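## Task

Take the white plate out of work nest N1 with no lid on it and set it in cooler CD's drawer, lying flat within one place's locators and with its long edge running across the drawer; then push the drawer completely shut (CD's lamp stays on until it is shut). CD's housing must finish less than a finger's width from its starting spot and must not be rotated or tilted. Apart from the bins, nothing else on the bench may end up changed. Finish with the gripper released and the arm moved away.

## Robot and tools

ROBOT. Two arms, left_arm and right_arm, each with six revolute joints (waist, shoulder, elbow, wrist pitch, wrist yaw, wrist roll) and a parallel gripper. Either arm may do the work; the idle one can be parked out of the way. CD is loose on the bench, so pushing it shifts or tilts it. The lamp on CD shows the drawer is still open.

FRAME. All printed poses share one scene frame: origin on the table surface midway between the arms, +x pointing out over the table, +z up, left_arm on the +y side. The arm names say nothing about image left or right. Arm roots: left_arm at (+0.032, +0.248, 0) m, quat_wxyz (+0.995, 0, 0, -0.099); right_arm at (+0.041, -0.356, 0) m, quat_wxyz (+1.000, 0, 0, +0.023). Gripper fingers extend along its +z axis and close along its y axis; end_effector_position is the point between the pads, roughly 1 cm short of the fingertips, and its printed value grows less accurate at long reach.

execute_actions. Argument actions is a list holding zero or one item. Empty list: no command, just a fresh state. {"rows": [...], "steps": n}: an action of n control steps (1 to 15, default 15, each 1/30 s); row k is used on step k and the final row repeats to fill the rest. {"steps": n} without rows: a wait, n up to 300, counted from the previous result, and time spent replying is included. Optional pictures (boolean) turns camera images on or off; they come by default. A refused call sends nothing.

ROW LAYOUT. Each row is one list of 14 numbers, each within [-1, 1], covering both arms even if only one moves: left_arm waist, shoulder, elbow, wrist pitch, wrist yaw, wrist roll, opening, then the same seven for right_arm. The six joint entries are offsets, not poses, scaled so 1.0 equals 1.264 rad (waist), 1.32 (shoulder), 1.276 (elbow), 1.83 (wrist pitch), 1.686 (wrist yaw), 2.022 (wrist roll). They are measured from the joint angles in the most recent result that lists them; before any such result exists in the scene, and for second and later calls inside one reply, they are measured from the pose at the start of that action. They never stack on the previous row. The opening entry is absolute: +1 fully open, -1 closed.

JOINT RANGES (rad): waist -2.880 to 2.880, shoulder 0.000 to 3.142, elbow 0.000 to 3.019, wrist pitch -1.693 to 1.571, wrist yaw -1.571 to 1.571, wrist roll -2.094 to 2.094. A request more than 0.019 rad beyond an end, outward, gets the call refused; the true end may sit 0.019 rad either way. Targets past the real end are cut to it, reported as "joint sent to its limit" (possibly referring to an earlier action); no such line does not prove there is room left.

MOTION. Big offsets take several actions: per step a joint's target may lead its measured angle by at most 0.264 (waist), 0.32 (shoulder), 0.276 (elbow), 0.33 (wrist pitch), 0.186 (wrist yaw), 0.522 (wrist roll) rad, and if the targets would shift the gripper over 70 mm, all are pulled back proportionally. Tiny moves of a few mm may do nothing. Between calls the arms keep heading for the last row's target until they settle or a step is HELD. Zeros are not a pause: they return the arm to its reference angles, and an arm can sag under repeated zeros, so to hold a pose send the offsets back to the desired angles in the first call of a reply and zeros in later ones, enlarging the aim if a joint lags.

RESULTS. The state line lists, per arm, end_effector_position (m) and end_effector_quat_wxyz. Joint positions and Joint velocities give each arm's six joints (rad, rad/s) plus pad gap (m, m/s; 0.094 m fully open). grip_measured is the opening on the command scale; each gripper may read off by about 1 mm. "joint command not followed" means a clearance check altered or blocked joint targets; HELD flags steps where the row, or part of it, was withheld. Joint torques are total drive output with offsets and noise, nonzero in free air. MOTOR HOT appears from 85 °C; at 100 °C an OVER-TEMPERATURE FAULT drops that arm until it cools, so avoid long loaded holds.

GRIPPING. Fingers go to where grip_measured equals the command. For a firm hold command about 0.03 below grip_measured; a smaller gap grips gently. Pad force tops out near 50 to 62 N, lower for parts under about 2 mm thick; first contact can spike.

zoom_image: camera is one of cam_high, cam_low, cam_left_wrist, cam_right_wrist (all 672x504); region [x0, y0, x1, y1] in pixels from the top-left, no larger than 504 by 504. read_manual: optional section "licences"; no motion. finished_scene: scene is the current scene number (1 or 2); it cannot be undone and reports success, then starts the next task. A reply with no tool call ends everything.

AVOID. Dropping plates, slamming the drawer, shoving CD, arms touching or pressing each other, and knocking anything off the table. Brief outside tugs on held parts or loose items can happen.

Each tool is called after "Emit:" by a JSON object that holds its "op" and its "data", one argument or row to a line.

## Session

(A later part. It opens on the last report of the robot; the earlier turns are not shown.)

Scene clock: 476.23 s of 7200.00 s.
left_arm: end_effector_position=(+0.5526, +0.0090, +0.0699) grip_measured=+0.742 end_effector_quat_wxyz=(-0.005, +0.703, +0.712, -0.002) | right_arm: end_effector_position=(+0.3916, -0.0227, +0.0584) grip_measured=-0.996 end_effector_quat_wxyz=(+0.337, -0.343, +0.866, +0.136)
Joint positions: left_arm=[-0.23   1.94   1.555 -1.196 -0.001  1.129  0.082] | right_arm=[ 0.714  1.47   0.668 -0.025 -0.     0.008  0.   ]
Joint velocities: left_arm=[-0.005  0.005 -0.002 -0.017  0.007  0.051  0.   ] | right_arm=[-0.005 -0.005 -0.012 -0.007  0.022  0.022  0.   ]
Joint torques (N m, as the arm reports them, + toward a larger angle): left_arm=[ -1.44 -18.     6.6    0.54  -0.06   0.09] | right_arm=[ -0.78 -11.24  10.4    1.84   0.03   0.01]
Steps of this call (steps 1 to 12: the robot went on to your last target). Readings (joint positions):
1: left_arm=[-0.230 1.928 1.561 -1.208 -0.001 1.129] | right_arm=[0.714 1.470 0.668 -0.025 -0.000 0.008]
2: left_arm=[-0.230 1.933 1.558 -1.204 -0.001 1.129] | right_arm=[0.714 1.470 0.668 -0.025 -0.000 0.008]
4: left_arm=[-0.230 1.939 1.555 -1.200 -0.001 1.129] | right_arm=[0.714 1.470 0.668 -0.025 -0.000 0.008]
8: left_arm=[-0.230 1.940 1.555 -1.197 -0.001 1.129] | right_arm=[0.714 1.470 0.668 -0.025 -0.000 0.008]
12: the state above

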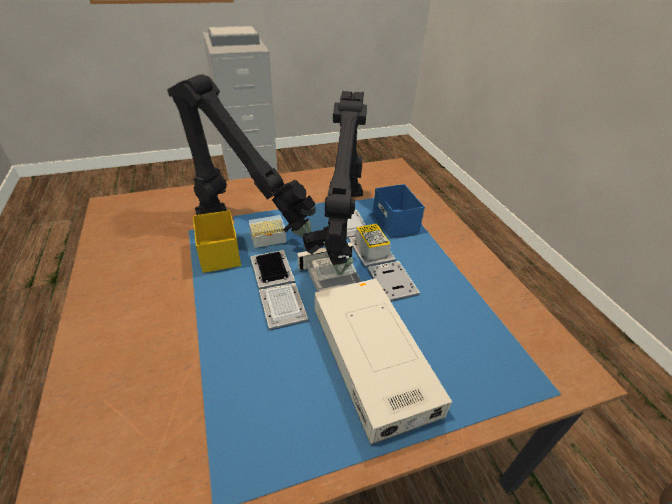

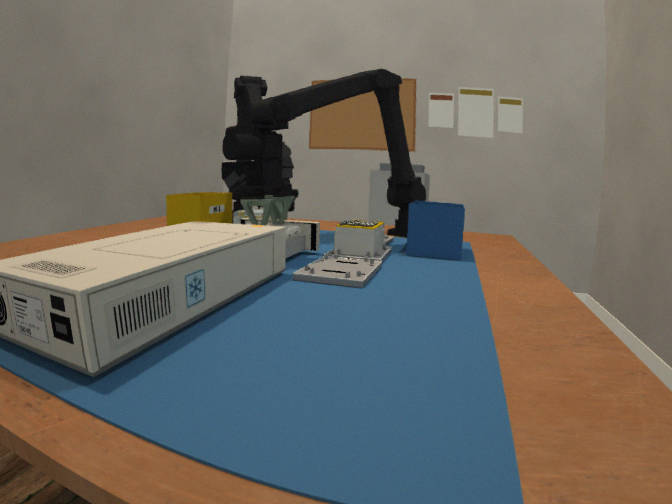

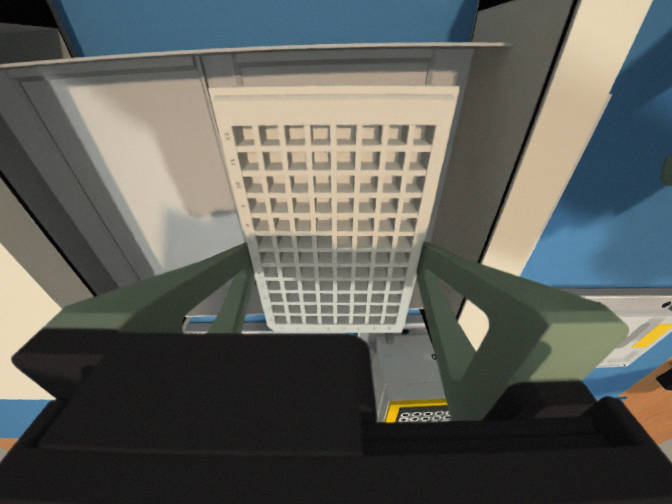

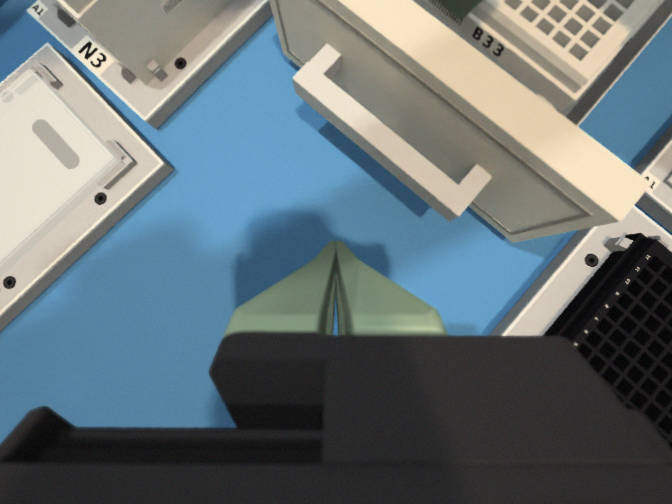

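Emit:
{"op": "execute_actions", "data": {
  "actions": [
    {"rows": [[-0.005,0.005,0,0,0,-0.006,0.71,0,0,0.016,0.004,0,0,-1],[-0.009,0.005,0,0,0,-0.012,0.71,0,0,0.016,0.004,0,0,-1],[-0.0126,0.005,0,0,0,-0.0185,0.71,0,0,0.016,0.004,0,0,-1],[-0.0126,0.005,0,0.003,0,-0.0185,0.71,0,0,0.016,0.004,0,0,-1],[-0.0126,0.008,-0.004,0.006,0,-0.0185,0.71,0,0,0.016,0.004,0,0,-1],[-0.0126,0.012,-0.007,0.008,0,-0.0185,0.71,0,0,0.016,0.004,0,0,-1],[-0.0126,0.018,-0.01,0.01,0,-0.0185,0.71,0,0,0.016,0.004,0,0,-1],[-0.0126,0.023,-0.013,0.013,0,-0.0185,0.71,0,0,0.016,0.004,0,0,-1],[-0.0126,0.027,-0.016,0.016,0,-0.0185,0.71,0,0,0.016,0.004,0,0,-1],[-0.0126,0.03,-0.019,0.02,0,-0.0185,0.71,0,0,0.016,0.004,0,0,-1],[-0.0126,0.03,-0.022,0.024,0,-0.0185,0.71,0,0,0.016,0.004,0,0,-1],[-0.0126,0.03,-0.025,0.028,0,-0.0185,0.71,0,0,0.016,0.004,0,0,-1],[-0.0126,0.03,-0.027,0.032,0,-0.0185,0.71,0,0,0.016,0.004,0,0,-1],[-0.0126,0.03,-0.029,0.036,0,-0.0185,0.71,0,0,0.016,0.004,0,0,-1],[-0.0126,0.03,-0.031,0.0407,0,-0.0185,0.71,0,0,0.016,0.004,0,0,-1]], "steps": 15}
  ],
  "pictures": false
}}

Emit:
{"op": "execute_actions", "data": {
  "actions": [
    {"steps": 14}
  ]
}}

Scene clock: 510.93 s of 7200.00 s.
left_arm: end_effector_position=(+0.5531, +0.0037, +0.0543) grip_measured=+0.742 end_effector_quat_wxyz=(+0.000, +0.698, +0.716, +0.000) | right_arm: end_effector_position=(+0.3916, -0.0227, +0.0584) grip_measured=-0.996 end_effector_quat_wxyz=(+0.337, -0.343, +0.866, +0.136)
Joint positions: left_arm=[-0.238  1.955  1.535 -1.15  -0.001  1.108  0.082] | right_arm=[ 0.714  1.47   0.668 -0.025 -0.     0.008  0.   ]
Joint velocities: left_arm=[ 0.005  0.063 -0.129  0.203  0.037 -0.007  0.001] | right_arm=[-0.005 -0.005 -0.002  0.012 -0.037  0.095  0.   ]
Joint torques (N m, as the arm reports them, + toward a larger angle): left_arm=[ -1.43 -16.88   6.17   0.59  -0.07  -0.24] | right_arm=[ -0.7  -11.27  10.39   1.81   0.03   0.  ]
Steps of this call (steps 1 to 30: the robot went on to your last target; steps 31 to 90: nothing new was sent; then 31.20 s passed at rest; steps 91 to 105: all 15 steps of this action). Readings (joint positions):
91: left_arm=[-0.230 1.940 1.555 -1.196 -0.001 1.129] | right_arm=[0.714 1.470 0.668 -0.025 -0.000 0.008]
92: left_arm=[-0.230 1.940 1.555 -1.196 -0.001 1.128] | right_arm=[0.714 1.470 0.668 -0.025 -0.000 0.008]
94: left_arm=[-0.231 1.940 1.555 -1.196 -0.001 1.121] | right_arm=[0.714 1.470 0.668 -0.025 -0.000 0.008]
98: left_arm=[-0.235 1.940 1.555 -1.193 -0.001 1.113] | right_arm=[0.714 1.470 0.668 -0.025 -0.000 0.008]
105: the state above

Scene clock: 511.40 s of 7200.00 s.
left_arm: end_effector_position=(+0.5521, +0.0042, +0.0453) grip_measured=+0.742 end_effector_quat_wxyz=(-0.002, +0.698, +0.716, -0.000) | right_arm: end_effector_position=(+0.3916, -0.0227, +0.0584) grip_measured=-0.996 end_effector_quat_wxyz=(+0.337, -0.343, +0.866, +0.136)
Joint positions: left_arm=[-0.238  1.966  1.526 -1.135 -0.001  1.108  0.082] | right_arm=[ 0.714  1.47   0.668 -0.025 -0.     0.008  0.   ]
Joint velocities: left_arm=[-0.005 -0.005 -0.012  0.007  0.037 -0.007 -0.   ] | right_arm=[-0.015  0.005 -0.012 -0.017 -0.066 -0.007  0.001]
Joint torques (N m, as the arm reports them, + toward a larger angle): left_arm=[ -1.21 -17.62   6.31   0.57  -0.06  -0.25] | right_arm=[ -0.78 -11.12  10.39   1.86   0.03   0.01]
Steps of this call (steps 1 to 14: the robot went on to your last target). Readings (joint positions):
1: left_arm=[-0.238 1.958 1.531 -1.144 -0.001 1.108] | right_arm=[0.714 1.470 0.668 -0.025 -0.000 0.008]
2: left_arm=[-0.238 1.960 1.529 -1.141 -0.001 1.108] | right_arm=[0.714 1.470 0.668 -0.025 -0.000 0.008]
4: left_arm=[-0.238 1.965 1.526 -1.138 -0.001 1.108] | right_arm=[0.714 1.470 0.668 -0.025 -0.000 0.008]
8: left_arm=[-0.238 1.966 1.526 -1.136 -0.001 1.108] | right_arm=[0.714 1.470 0.668 -0.025 -0.000 0.008]
14: the state above

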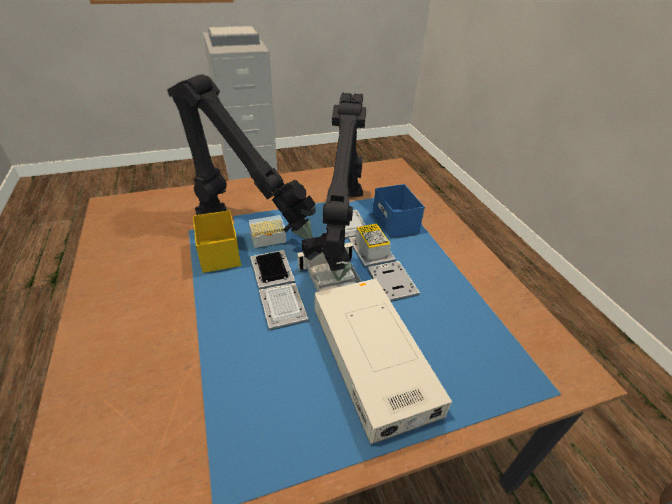

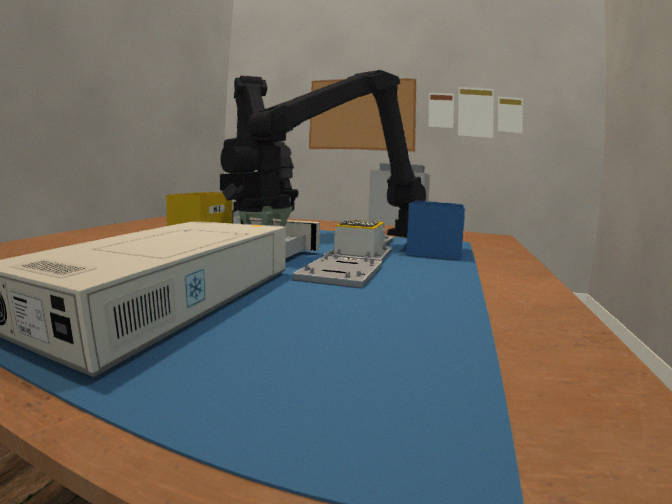

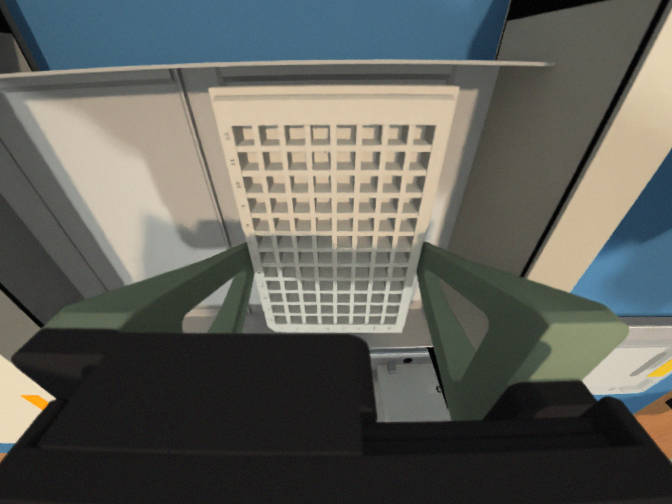

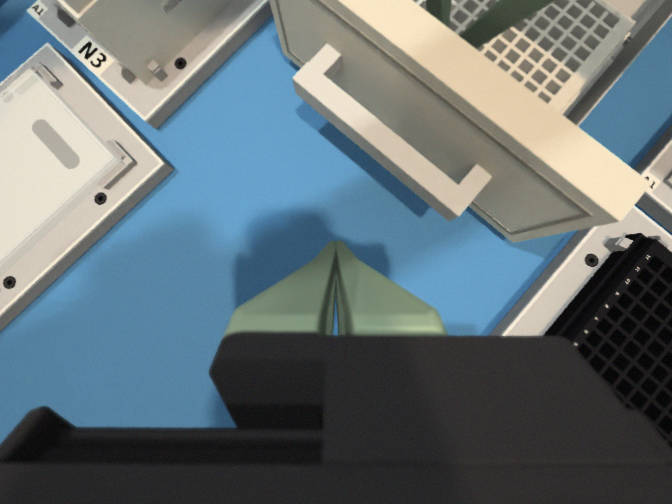

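Emit:
{"op": "execute_actions", "data": {
  "actions": []
}}

Scene clock: 527.33 s of 7200.00 s.
left_arm: end_effector_position=(+0.5521, +0.0042, +0.0453) grip_measured=+0.742 end_effector_quat_wxyz=(-0.002, +0.698, +0.717, -0.000) | right_arm: end_effector_position=(+0.3916, -0.0227, +0.0584) grip_measured=-0.996 end_effector_quat_wxyz=(+0.337, -0.343, +0.866, +0.136)
Joint positions: left_arm=[-0.238  1.966  1.526 -1.135 -0.001  1.107  0.082] | right_arm=[ 0.714  1.47   0.668 -0.025 -0.     0.008  0.   ]
Joint velocities: left_arm=[-0.005 -0.005  0.007 -0.012 -0.007 -0.007 -0.   ] | right_arm=[ 0.005 -0.005  0.032  0.002 -0.037  0.022 -0.001]
Joint torques (N m, as the arm reports them, + toward a larger angle): left_arm=[ -1.4  -17.58   6.15   0.6   -0.07  -0.23] | right_arm=[ -0.79 -11.21  10.38   1.84   0.03   0.01]
Steps of this call (steps 1 to 30: the robot went on to your last target; steps 31 to 90: nothing new was sent; then 12.93 s passed at rest). Readings (joint positions):
1: left_arm=[-0.238 1.966 1.526 -1.135 -0.001 1.108] | right_arm=[0.714 1.470 0.668 -0.025 -0.000 0.008]
2: left_arm=[-0.238 1.966 1.526 -1.135 -0.001 1.108] | right_arm=[0.714 1.470 0.668 -0.025 -0.000 0.008]
4: left_arm=[-0.238 1.966 1.526 -1.135 -0.001 1.107] | right_arm=[0.714 1.470 0.668 -0.025 -0.000 0.008]
8: left_arm=[-0.238 1.966 1.526 -1.135 -0.001 1.107] | right_arm=[0.714 1.470 0.668 -0.025 -0.000 0.008]
90: the state above
All arms were judged still, so your last target was given up. Only a new action makes them travel on or press farther. Fingers that are still opening or closing keep moving.

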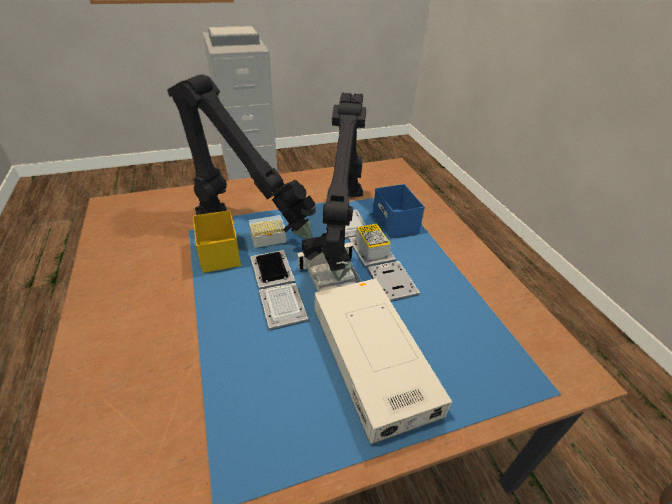

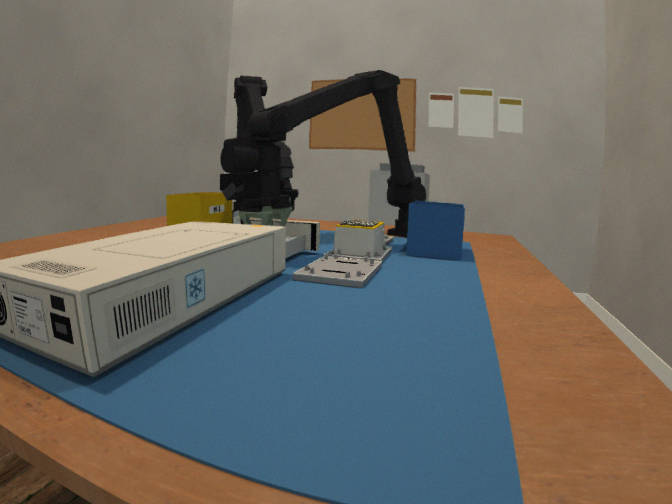

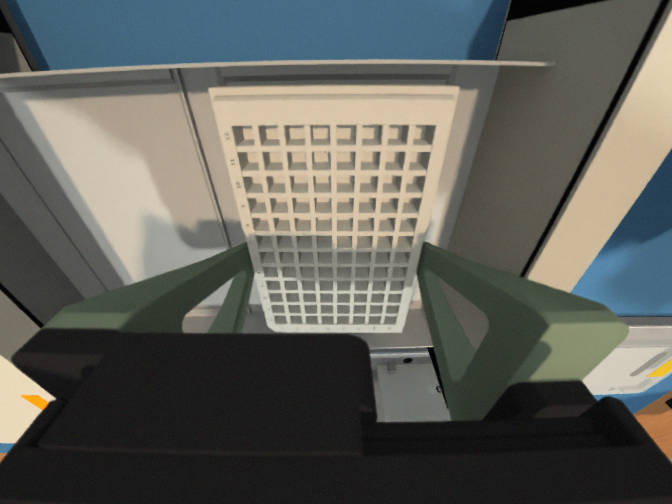

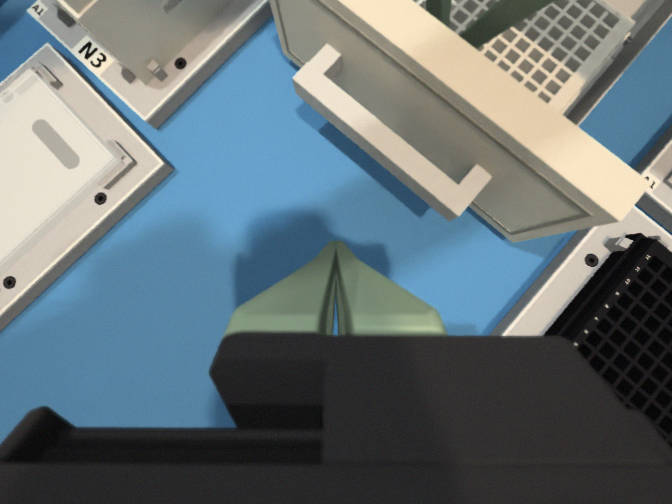

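Emit:
{"op": "zoom_image", "data": {
  "camera": "cam_left_wrist",
  "region": [150, 40, 350, 140]
}}

Emit:
{"op": "zoom_image", "data": {
  "camera": "cam_left_wrist",
  "region": [350, 40, 550, 140]
}}

Region (150, 40, 350, 140) of cam_left_wrist's 672x504 image, scaled by 2.520, with more detail than that image has.

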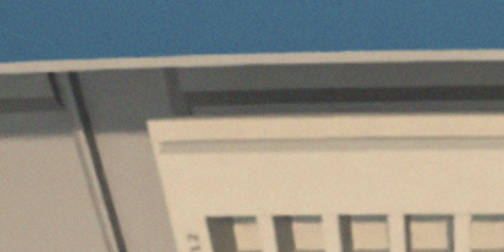

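Region (350, 40, 550, 140) of cam_left_wrist's 672x504 image, scaled by 2.520, with more detail than that image has.

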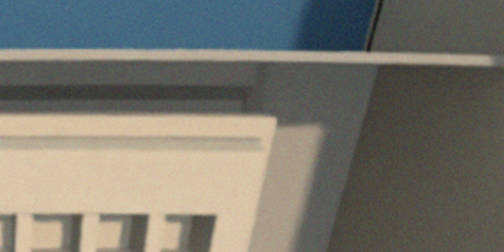

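Emit:
{"op": "zoom_image", "data": {
  "camera": "cam_left_wrist",
  "region": [160, 55, 260, 105]
}}

Emit:
{"op": "zoom_image", "data": {
  "camera": "cam_left_wrist",
  "region": [400, 55, 500, 105]
}}

Emit:
{"op": "zoom_image", "data": {
  "camera": "cam_left_wrist",
  "region": [230, 280, 450, 380]
}}

Region (160, 55, 260, 105) of cam_left_wrist's 672x504 image, scaled by 5.040, with more detail than that image has.

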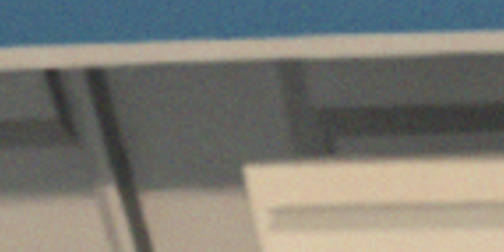

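Region (400, 55, 500, 105) of cam_left_wrist's 672x504 image, scaled by 5.040, with more detail than that image has.

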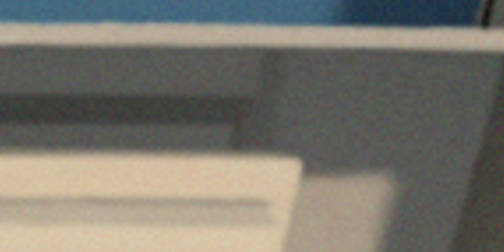

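Region (230, 280, 450, 380) of cam_left_wrist's 672x504 image, scaled by 2.291, with more detail than that image has; it fills the top 229 rows of this view, and the rest is white.

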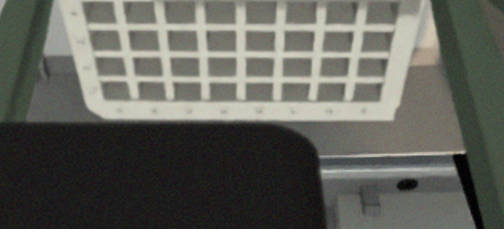

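Emit:
{"op": "execute_actions", "data": {
  "actions": [
    {"rows": [[0,0,0,0.007,0,0,0.71,0,0,0.016,0.004,0,0,-1],[0,0,-0.003,0.010,0,0,0.71,0,0,0.016,0.004,0,0,-1],[0,0,-0.006,0.013,0,0,0.71,0,0,0.016,0.004,0,0,-1],[0,0,-0.009,0.016,0,0,0.71,0,0,0.016,0.004,0,0,-1],[0,0,-0.011,0.018,0,0,0.71,0,0,0.016,0.004,0,0,-1],[0,0,-0.013,0.020,0,0,0.71,0,0,0.016,0.004,0,0,-1],[0,0,-0.015,0.022,0,0,0.71,0,0,0.016,0.004,0,0,-1],[0,0,-0.017,0.024,0,0,0.71,0,0,0.016,0.004,0,0,-1],[0,0,-0.019,0.0255,0,0,0.71,0,0,0.016,0.004,0,0,-1],[0,0,-0.021,0.0265,0,0,0.71,0,0,0.016,0.004,0,0,-1],[0,0,-0.023,0.0265,0,0,0.71,0,0,0.016,0.004,0,0,-1],[0,0,-0.025,0.0265,0,0,0.71,0,0,0.016,0.004,0,0,-1]], "steps": 15}
  ],
  "pictures": false
}}

Emit:
{"op": "execute_actions", "data": {
  "actions": [
    {"steps": 12}
  ]
}}

Scene clock: 564.57 s of 7200.00 s.
left_arm: end_effector_position=(+0.5529, +0.0038, +0.0389) grip_measured=+0.742 end_effector_quat_wxyz=(+0.005, +0.698, +0.717, +0.002) | right_arm: end_effector_position=(+0.3916, -0.0227, +0.0584) grip_measured=-0.996 end_effector_quat_wxyz=(+0.337, -0.343, +0.866, +0.136)
Joint positions: left_arm=[-0.238  1.966  1.507 -1.1   -0.001  1.107  0.082] | right_arm=[ 0.714  1.47   0.668 -0.025 -0.     0.008  0.   ]
Joint velocities: left_arm=[-0.015 -0.015 -0.037  0.002 -0.022 -0.081  0.001] | right_arm=[-0.015 -0.005 -0.017  0.007 -0.007 -0.007  0.001]
Joint torques (N m, as the arm reports them, + toward a larger angle): left_arm=[ -0.8  -18.31   6.18   0.6   -0.06  -0.06] | right_arm=[ -0.76 -11.26  10.37   1.8    0.04   0.01]
Steps of this call (steps 1 to 90: nothing new was sent; then 33.73 s passed at rest; steps 91 to 105: all 15 steps of this action). Readings (joint positions):
91: left_arm=[-0.238 1.966 1.526 -1.135 -0.001 1.107] | right_arm=[0.714 1.470 0.668 -0.025 -0.000 0.008]
92: left_arm=[-0.238 1.966 1.526 -1.135 -0.001 1.107] | right_arm=[0.714 1.470 0.668 -0.025 -0.000 0.008]
94: left_arm=[-0.238 1.966 1.526 -1.128 -0.001 1.107] | right_arm=[0.714 1.470 0.668 -0.025 -0.000 0.008]
98: left_arm=[-0.238 1.966 1.525 -1.112 -0.001 1.107] | right_arm=[0.714 1.470 0.668 -0.025 -0.000 0.008]
105: the state above

Scene clock: 564.97 s of 7200.00 s.
left_arm: end_effector_position=(+0.5524, +0.0040, +0.0384) grip_measured=+0.742 end_effector_quat_wxyz=(+0.005, +0.698, +0.717, +0.002) | right_arm: end_effector_position=(+0.3916, -0.0227, +0.0584) grip_measured=-0.996 end_effector_quat_wxyz=(+0.337, -0.343, +0.866, +0.136)
Joint positions: left_arm=[-0.238  1.966  1.505 -1.1   -0.001  1.107  0.082] | right_arm=[ 0.714  1.47   0.668 -0.025 -0.     0.008  0.   ]
Joint velocities: left_arm=[-0.015  0.005 -0.002  0.022 -0.037 -0.051  0.001] | right_arm=[ 0.005  0.005  0.012  0.007 -0.051 -0.037 -0.001]
Joint torques (N m, as the arm reports them, + toward a larger angle): left_arm=[ -0.5  -18.52   6.13   0.66  -0.05  -0.07] | right_arm=[ -0.78 -11.24  10.41   1.83   0.03   0.01]
Steps of this call (steps 1 to 12: the robot went on to your last target). Readings (joint positions):
1: left_arm=[-0.238 1.966 1.506 -1.100 -0.001 1.107] | right_arm=[0.714 1.470 0.668 -0.025 -0.000 0.008]
2: left_arm=[-0.238 1.966 1.505 -1.100 -0.001 1.107] | right_arm=[0.714 1.470 0.668 -0.025 -0.000 0.008]
4: left_arm=[-0.238 1.966 1.505 -1.100 -0.001 1.107] | right_arm=[0.714 1.470 0.668 -0.025 -0.000 0.008]
8: left_arm=[-0.238 1.966 1.505 -1.100 -0.001 1.107] | right_arm=[0.714 1.470 0.668 -0.025 -0.000 0.008]
12: the state above

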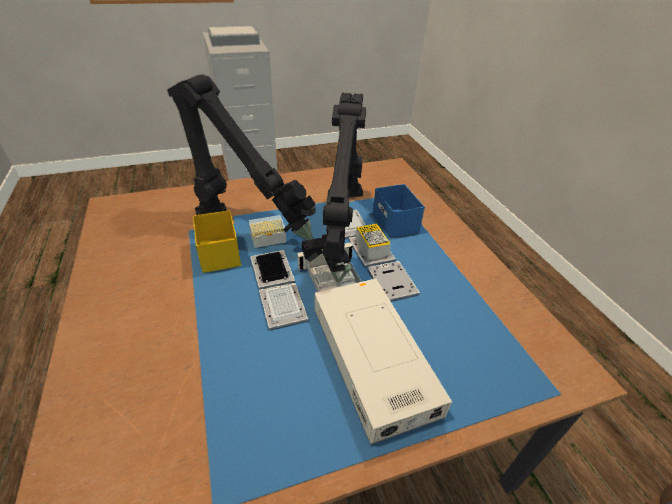

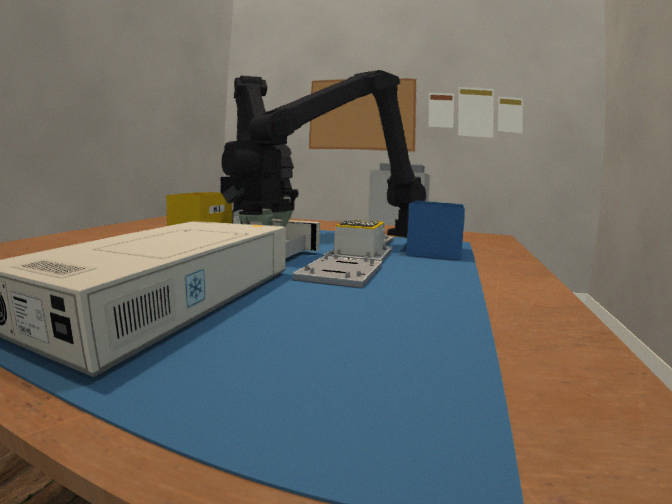

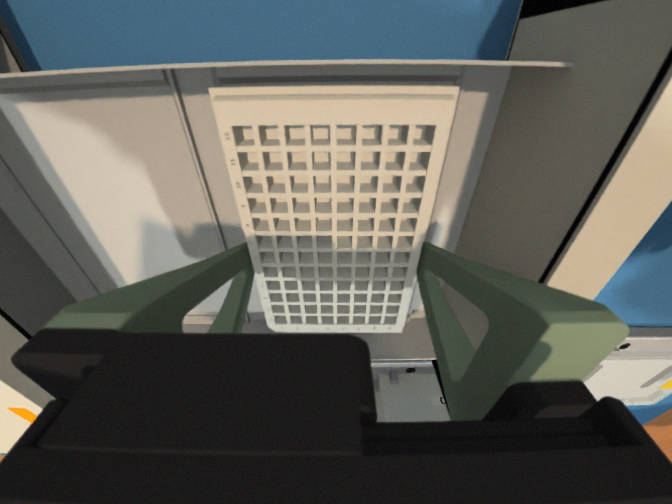

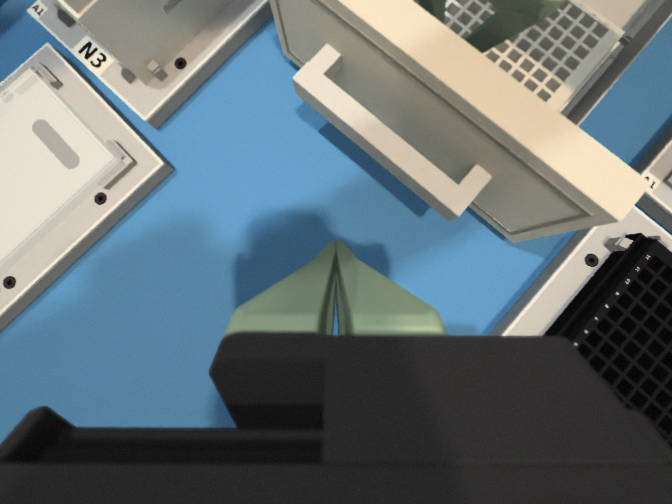

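Emit:
{"op": "zoom_image", "data": {
  "camera": "cam_left_wrist",
  "region": [160, 55, 260, 105]
}}

Emit:
{"op": "zoom_image", "data": {
  "camera": "cam_left_wrist",
  "region": [400, 55, 500, 105]
}}

Emit:
{"op": "zoom_image", "data": {
  "camera": "cam_left_wrist",
  "region": [230, 270, 450, 350]
}}

Region (160, 55, 260, 105) of cam_left_wrist's 672x504 image, scaled by 5.040, with more detail than that image has.

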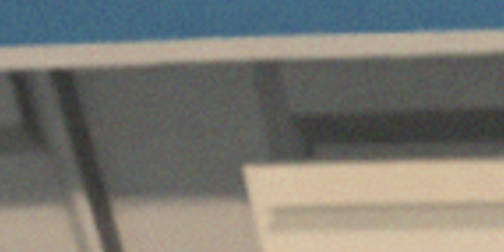

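Region (400, 55, 500, 105) of cam_left_wrist's 672x504 image, scaled by 5.040, with more detail than that image has.

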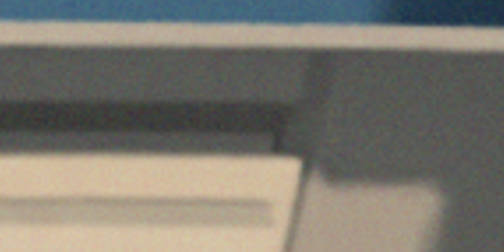

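Region (230, 270, 450, 350) of cam_left_wrist's 672x504 image, scaled by 2.291, with more detail than that image has; it fills the top 183 rows of this view, and the rest is white.

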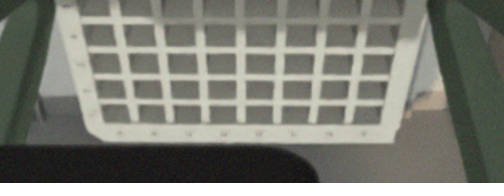

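Emit:
{"op": "zoom_image", "data": {
  "camera": "cam_left_wrist",
  "region": [235, 270, 315, 340]
}}

Emit:
{"op": "zoom_image", "data": {
  "camera": "cam_left_wrist",
  "region": [365, 270, 445, 340]
}}

Emit:
{"op": "zoom_image", "data": {
  "camera": "cam_left_wrist",
  "region": [400, 60, 500, 260]
}}

Emit:
{"op": "zoom_image", "data": {
  "camera": "cam_left_wrist",
  "region": [160, 60, 260, 260]
}}

Region (235, 270, 315, 340) of cam_left_wrist's 672x504 image, scaled by 6.300, with more detail than that image has; it fills the top 441 rows of this view, and the rest is white.

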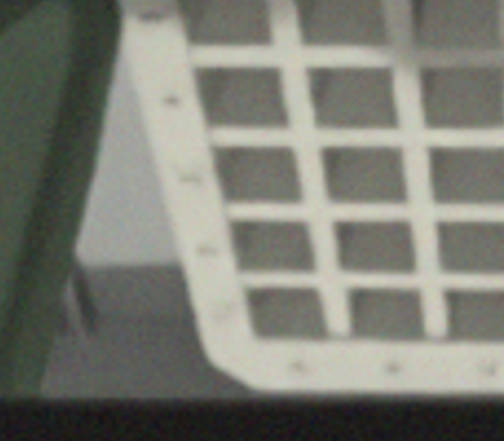

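Region (365, 270, 445, 340) of cam_left_wrist's 672x504 image, scaled by 6.300, with more detail than that image has; it fills the top 441 rows of this view, and the rest is white.

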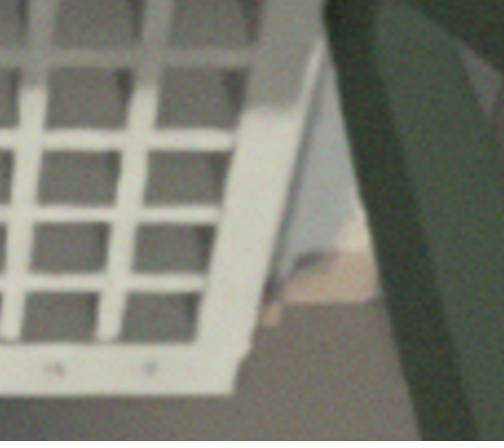

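Region (400, 60, 500, 260) of cam_left_wrist's 672x504 image, scaled by 2.520, with more detail than that image has.

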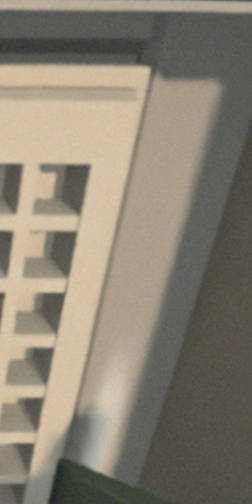

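Region (160, 60, 260, 260) of cam_left_wrist's 672x504 image, scaled by 2.520, with more detail than that image has.

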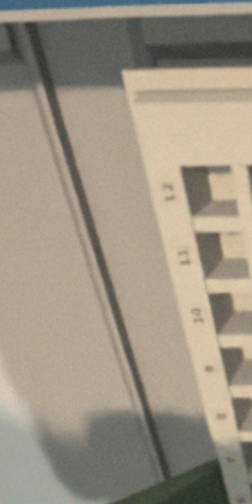

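Emit:
{"op": "execute_actions", "data": {
  "actions": [
    {"rows": [[0,0,0,0,0,-0.004,0.71,0,0,0.016,0.004,0,0,-1],[0,0,0,0,0,-0.007,0.71,0,0,0.016,0.004,0,0,-1],[0,0,0,0,0,-0.009,0.71,0,0,0.016,0.004,0,0,-1],[0,0,0,0,0,-0.010,0.71,0,0,0.016,0.004,0,0,-1],[0,0,0,0,0,-0.011,0.71,0,0,0.016,0.004,0,0,-1]], "steps": 12}
  ],
  "pictures": false
}}

Scene clock: 601.70 s of 7200.00 s.
left_arm: end_effector_position=(+0.5524, +0.0040, +0.0384) grip_measured=+0.742 end_effector_quat_wxyz=(+0.005, +0.695, +0.719, +0.002) | right_arm: end_effector_position=(+0.3916, -0.0227, +0.0584) grip_measured=-0.996 end_effector_quat_wxyz=(+0.337, -0.343, +0.866, +0.136)
Joint positions: left_arm=[-0.238  1.966  1.505 -1.1   -0.001  1.101  0.082] | right_arm=[ 0.714  1.47   0.668 -0.025 -0.     0.008  0.   ]
Joint velocities: left_arm=[ 0.005 -0.005 -0.012 -0.002 -0.051  0.007 -0.001] | right_arm=[-0.015 -0.005  0.007  0.012  0.037 -0.051  0.   ]
Joint torques (N m, as the arm reports them, + toward a larger angle): left_arm=[ -0.82 -18.63   6.88   0.02  -0.06  -0.23] | right_arm=[ -0.82 -11.25  10.39   1.82   0.03   0.01]
Steps of this call (steps 1 to 15: the robot went on to your last target; steps 16 to 90: nothing new was sent; then 33.33 s passed at rest; steps 91 to 102: all 12 steps of this action). Readings (joint positions):
91: left_arm=[-0.238 1.966 1.505 -1.100 -0.001 1.107] | right_arm=[0.714 1.470 0.668 -0.025 -0.000 0.008]
92: left_arm=[-0.238 1.966 1.505 -1.100 -0.001 1.107] | right_arm=[0.714 1.470 0.668 -0.025 -0.000 0.008]
94: left_arm=[-0.238 1.966 1.505 -1.100 -0.001 1.106] | right_arm=[0.714 1.470 0.668 -0.025 -0.000 0.008]
98: left_arm=[-0.238 1.966 1.505 -1.100 -0.001 1.103] | right_arm=[0.714 1.470 0.668 -0.025 -0.000 0.008]
102: the state above

Emit:
{"op": "execute_actions", "data": {
  "actions": [
    {"rows": [[0,0.006,0,0,0,0,0.71,0,0,0.016,0.004,0,0,-1],[0,0.011,0,0,0,0,0.71,0,0,0.016,0.004,0,0,-1],[0,0.015,0,0,0,0,0.71,0,0,0.016,0.004,0,0,-1],[0,0.018,0,0,0,0,0.71,0,0,0.016,0.004,0,0,-1],[0,0.020,0,0,0,0,0.71,0,0,0.016,0.004,0,0,-1],[0,0.021,0,0,0,0,0.71,0,0,0.016,0.004,0,0,-1],[0,0.022,0,0,0,0,0.71,0,0,0.016,0.004,0,0,-1]], "steps": 15}
  ],
  "pictures": false
}}

Emit:
{"op": "execute_actions", "data": {
  "actions": [
    {"steps": 10}
  ]
}}

Scene clock: 605.77 s of 7200.00 s.
left_arm: end_effector_position=(+0.5521, +0.0041, +0.0369) grip_measured=+0.742 end_effector_quat_wxyz=(+0.003, +0.695, +0.719, +0.002) | right_arm: end_effector_position=(+0.3916, -0.0227, +0.0584) grip_measured=-0.996 end_effector_quat_wxyz=(+0.337, -0.343, +0.866, +0.136)
Joint positions: left_arm=[-0.238  1.968  1.505 -1.1   -0.001  1.1    0.082] | right_arm=[ 0.714  1.47   0.668 -0.025 -0.     0.008  0.   ]
Joint velocities: left_arm=[ 0.005 -0.005  0.012 -0.002 -0.022  0.007 -0.001] | right_arm=[-0.015  0.005  0.022  0.002  0.081  0.051 -0.001]
Joint torques (N m, as the arm reports them, + toward a larger angle): left_arm=[ -0.73 -16.39   6.8    0.1   -0.07  -0.06] | right_arm=[ -0.76 -11.18  10.41   1.83   0.03   0.01]
Steps of this call (steps 1 to 15: the robot went on to your last target; steps 16 to 90: nothing new was sent; then 0.57 s passed at rest; steps 91 to 105: all 15 steps of this action). Readings (joint positions):
91: left_arm=[-0.238 1.966 1.505 -1.100 -0.001 1.100] | right_arm=[0.714 1.470 0.668 -0.025 -0.000 0.008]
92: left_arm=[-0.238 1.966 1.505 -1.100 -0.001 1.100] | right_arm=[0.714 1.470 0.668 -0.025 -0.000 0.008]
94: left_arm=[-0.238 1.966 1.505 -1.100 -0.001 1.100] | right_arm=[0.714 1.470 0.668 -0.025 -0.000 0.008]
98: left_arm=[-0.238 1.968 1.505 -1.100 -0.001 1.100] | right_arm=[0.714 1.470 0.668 -0.025 -0.000 0.008]
105: the state above

Scene clock: 606.10 s of 7200.00 s.
left_arm: end_effector_position=(+0.5521, +0.0041, +0.0369) grip_measured=+0.742 end_effector_quat_wxyz=(+0.003, +0.695, +0.719, +0.002) | right_arm: end_effector_position=(+0.3916, -0.0227, +0.0584) grip_measured=-0.996 end_effector_quat_wxyz=(+0.337, -0.343, +0.866, +0.136)
Joint positions: left_arm=[-0.238  1.968  1.505 -1.1   -0.001  1.1    0.082] | right_arm=[ 0.714  1.47   0.668 -0.025 -0.     0.008  0.   ]
Joint velocities: left_arm=[-0.005 -0.005  0.002 -0.007 -0.022 -0.022  0.   ] | right_arm=[-0.005 -0.005  0.032 -0.002  0.022  0.022  0.   ]
Joint torques (N m, as the arm reports them, + toward a larger angle): left_arm=[ -0.74 -16.53   6.82   0.01  -0.05  -0.02] | right_arm=[ -0.86 -11.32  10.37   1.83   0.03   0.01]
Steps of this call (steps 1 to 10: the robot went on to your last target). Readings (joint positions):
1: left_arm=[-0.238 1.968 1.505 -1.100 -0.001 1.100] | right_arm=[0.714 1.470 0.668 -0.025 -0.000 0.008]
2: left_arm=[-0.238 1.968 1.505 -1.100 -0.001 1.100] | right_arm=[0.714 1.470 0.668 -0.025 -0.000 0.008]
4: left_arm=[-0.238 1.968 1.505 -1.100 -0.001 1.100] | right_arm=[0.714 1.470 0.668 -0.025 -0.000 0.008]
8: left_arm=[-0.238 1.968 1.505 -1.100 -0.001 1.100] | right_arm=[0.714 1.470 0.668 -0.025 -0.000 0.008]
10: the state above

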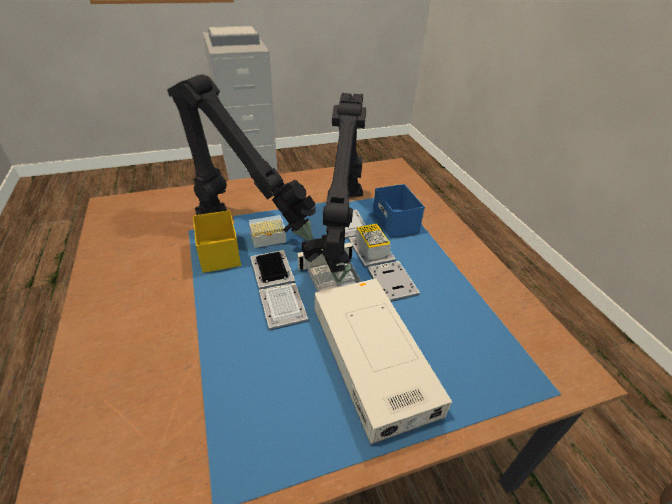

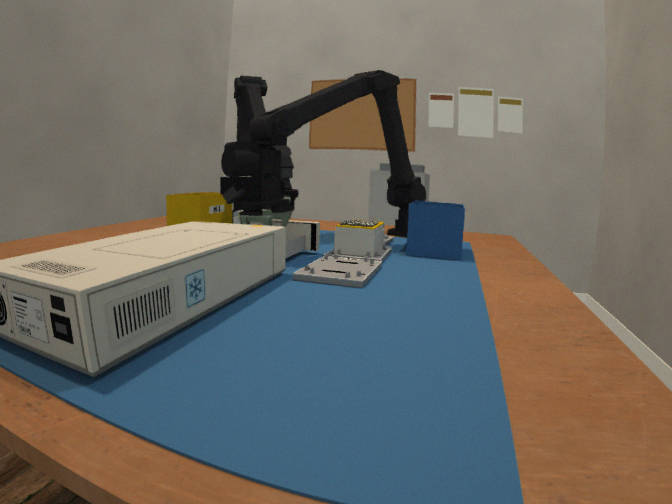

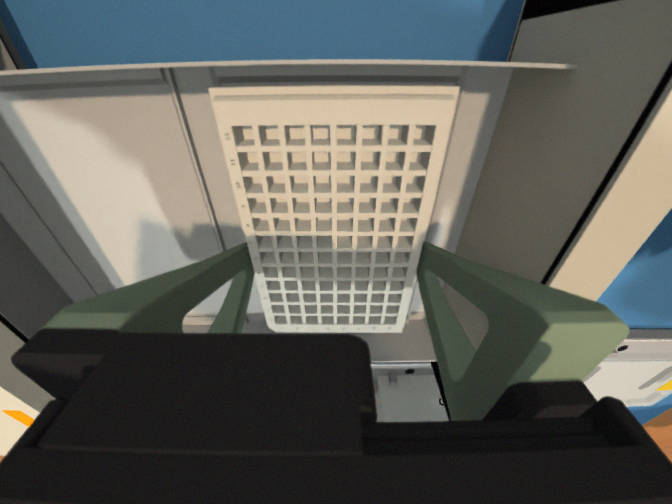

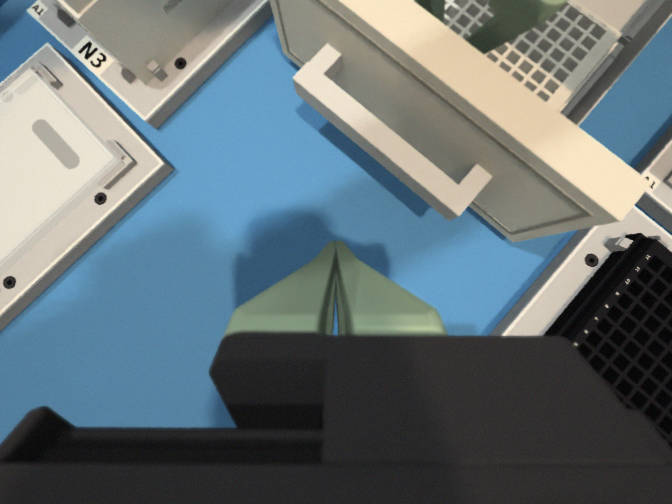

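Emit:
{"op": "zoom_image", "data": {
  "camera": "cam_left_wrist",
  "region": [160, 55, 260, 105]
}}

Emit:
{"op": "zoom_image", "data": {
  "camera": "cam_left_wrist",
  "region": [400, 55, 500, 105]
}}

Emit:
{"op": "zoom_image", "data": {
  "camera": "cam_left_wrist",
  "region": [230, 250, 450, 340]
}}

Region (160, 55, 260, 105) of cam_left_wrist's 672x504 image, scaled by 5.040, with more detail than that image has.

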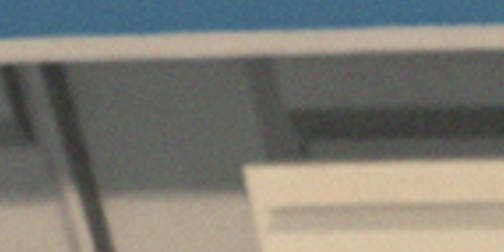

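Region (400, 55, 500, 105) of cam_left_wrist's 672x504 image, scaled by 5.040, with more detail than that image has.

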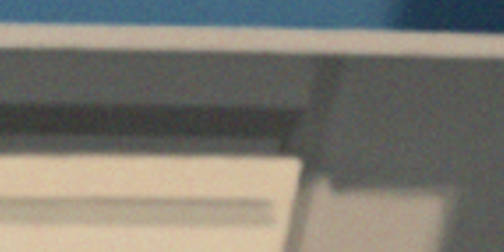

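Region (230, 250, 450, 340) of cam_left_wrist's 672x504 image, scaled by 2.291, with more detail than that image has; it fills the top 206 rows of this view, and the rest is white.

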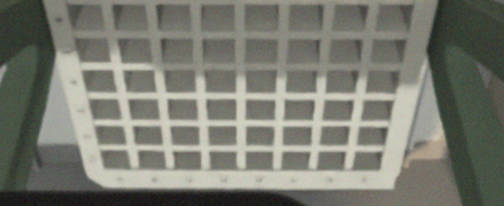

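Emit:
{"op": "execute_actions", "data": {
  "actions": [
    {"rows": [[-0.005,0.019,0,-0.004,0,0,0.71,0,0,0.016,0.004,0,0,-1],[-0.008,0.019,0,-0.0065,0,0,0.71,0,0,0.016,0.004,0,0,-1],[-0.009,0.019,0,-0.0075,0,0,0.71,0,0,0.016,0.004,0,0,-1],[-0.0095,0.019,0,-0.008,0,0,0.71,0,0,0.016,0.004,0,0,-1],[-0.0099,0.020,0,-0.0085,0,0,0.71,0,0,0.016,0.004,0,0,-1],[-0.0099,0.021,0,-0.0085,0,0,0.71,0,0,0.016,0.004,0,0,-1],[-0.0099,0.022,0,-0.0085,0,0,0.71,0,0,0.016,0.004,0,0,-1],[-0.0099,0.023,0,-0.0085,0,0,0.71,0,0,0.016,0.004,0,0,-1],[-0.0099,0.024,0,-0.0085,0,0,0.71,0,0,0.016,0.004,0,0,-1],[-0.0099,0.0245,0,-0.0085,0,0,0.71,0,0,0.016,0.004,0,0,-1],[-0.0099,0.025,0,-0.0085,0,0,0.71,0,0,0.016,0.004,0,0,-1]], "steps": 15}
  ],
  "pictures": false
}}

Emit:
{"op": "execute_actions", "data": {
  "actions": [
    {"steps": 10}
  ]
}}

Scene clock: 622.33 s of 7200.00 s.
left_arm: end_effector_position=(+0.5506, +0.0035, +0.0352) grip_measured=+0.742 end_effector_quat_wxyz=(+0.000, +0.696, +0.718, +0.001) | right_arm: end_effector_position=(+0.3916, -0.0227, +0.0584) grip_measured=-0.996 end_effector_quat_wxyz=(+0.337, -0.343, +0.866, +0.136)
Joint positions: left_arm=[-0.24   1.971  1.505 -1.104 -0.001  1.1    0.082] | right_arm=[ 0.714  1.47   0.668 -0.025 -0.     0.008  0.   ]
Joint velocities: left_arm=[ 0.015  0.005 -0.002  0.007 -0.007  0.007 -0.001] | right_arm=[ 0.005  0.005 -0.017 -0.012  0.051 -0.022 -0.001]
Joint torques (N m, as the arm reports them, + toward a larger angle): left_arm=[ -1.74 -16.11   6.88  -0.46  -0.04  -0.06] | right_arm=[ -0.81 -11.14  10.4    1.82   0.04   0.01]
Steps of this call (steps 1 to 15: the robot went on to your last target; steps 16 to 90: nothing new was sent; then 12.73 s passed at rest; steps 91 to 105: all 15 steps of this action). Readings (joint positions):
91: left_arm=[-0.238 1.968 1.505 -1.100 -0.001 1.100] | right_arm=[0.714 1.470 0.668 -0.025 -0.000 0.008]
92: left_arm=[-0.238 1.968 1.505 -1.101 -0.001 1.100] | right_arm=[0.714 1.470 0.668 -0.025 -0.000 0.008]
94: left_arm=[-0.239 1.968 1.505 -1.102 -0.001 1.100] | right_arm=[0.714 1.470 0.668 -0.025 -0.000 0.008]
98: left_arm=[-0.240 1.971 1.505 -1.104 -0.001 1.100] | right_arm=[0.714 1.470 0.668 -0.025 -0.000 0.008]
105: the state above

Scene clock: 622.67 s of 7200.00 s.
left_arm: end_effector_position=(+0.5506, +0.0035, +0.0352) grip_measured=+0.742 end_effector_quat_wxyz=(+0.000, +0.696, +0.718, +0.001) | right_arm: end_effector_position=(+0.3916, -0.0227, +0.0584) grip_measured=-0.996 end_effector_quat_wxyz=(+0.337, -0.343, +0.866, +0.136)
Joint positions: left_arm=[-0.24   1.971  1.505 -1.104 -0.001  1.1    0.082] | right_arm=[ 0.714  1.47   0.668 -0.025 -0.     0.008  0.   ]
Joint velocities: left_arm=[-0.015 -0.005 -0.002 -0.027 -0.037 -0.022  0.   ] | right_arm=[-0.005 -0.005 -0.007 -0.007 -0.037 -0.037  0.001]
Joint torques (N m, as the arm reports them, + toward a larger angle): left_arm=[ -1.55 -16.29   6.83  -0.44  -0.05  -0.07] | right_arm=[ -0.85 -11.19  10.41   1.81   0.03   0.  ]
Steps of this call (steps 1 to 10: the robot went on to your last target). Readings (joint positions):
1: left_arm=[-0.240 1.971 1.505 -1.104 -0.001 1.100] | right_arm=[0.714 1.470 0.668 -0.025 -0.000 0.008]
2: left_arm=[-0.240 1.971 1.505 -1.104 -0.001 1.100] | right_arm=[0.714 1.470 0.668 -0.025 -0.000 0.008]
4: left_arm=[-0.240 1.971 1.505 -1.104 -0.001 1.100] | right_arm=[0.714 1.470 0.668 -0.025 -0.000 0.008]
8: left_arm=[-0.240 1.971 1.505 -1.104 -0.001 1.100] | right_arm=[0.714 1.470 0.668 -0.025 -0.000 0.008]
10: the state above

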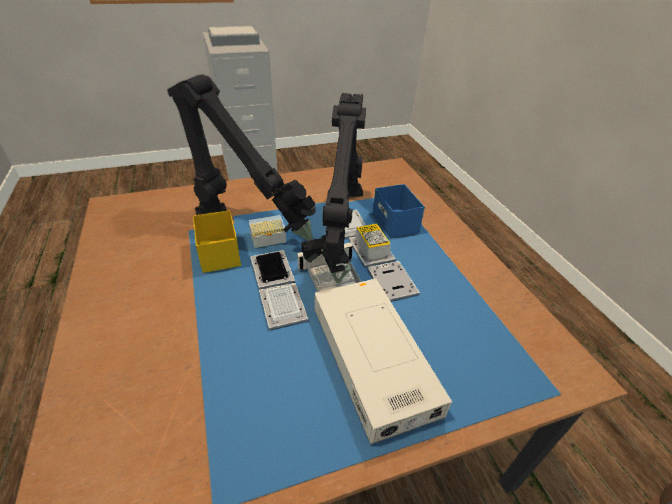

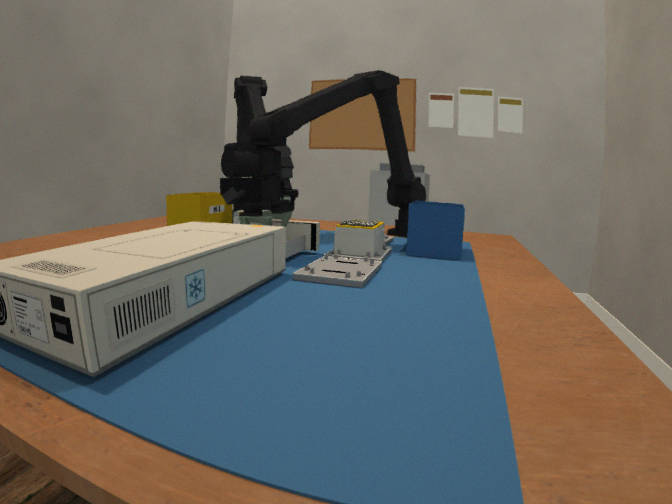

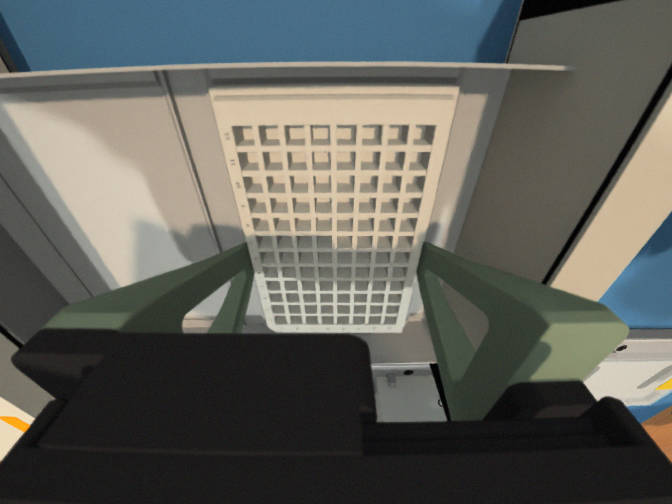

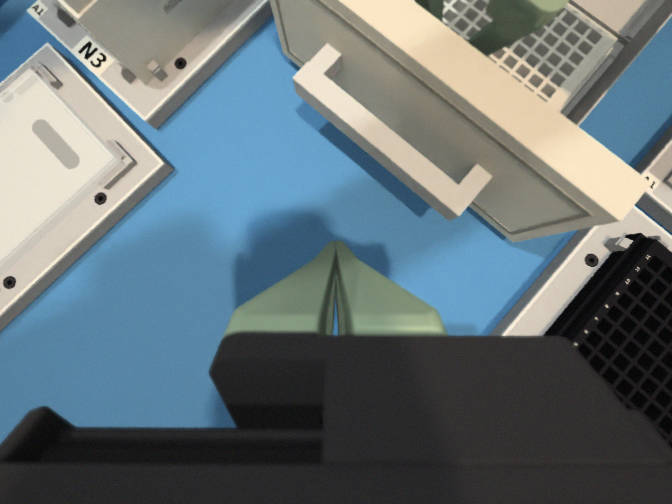

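Emit:
{"op": "zoom_image", "data": {
  "camera": "cam_left_wrist",
  "region": [160, 55, 260, 105]
}}

Emit:
{"op": "zoom_image", "data": {
  "camera": "cam_left_wrist",
  "region": [400, 55, 500, 105]
}}

Emit:
{"op": "zoom_image", "data": {
  "camera": "cam_left_wrist",
  "region": [230, 250, 450, 340]
}}

Region (160, 55, 260, 105) of cam_left_wrist's 672x504 image, scaled by 5.040, with more detail than that image has.

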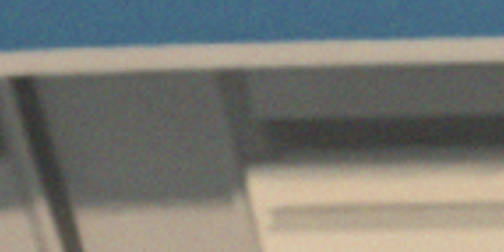

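Region (400, 55, 500, 105) of cam_left_wrist's 672x504 image, scaled by 5.040, with more detail than that image has.

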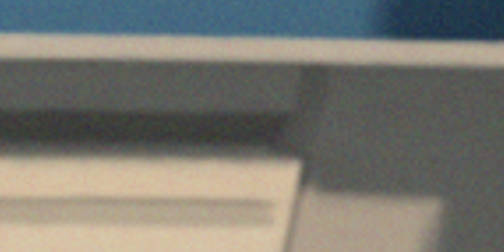

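Region (230, 250, 450, 340) of cam_left_wrist's 672x504 image, scaled by 2.291, with more detail than that image has; it fills the top 206 rows of this view, and the rest is white.

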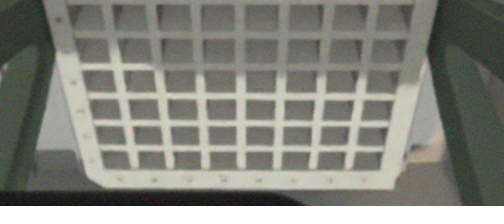

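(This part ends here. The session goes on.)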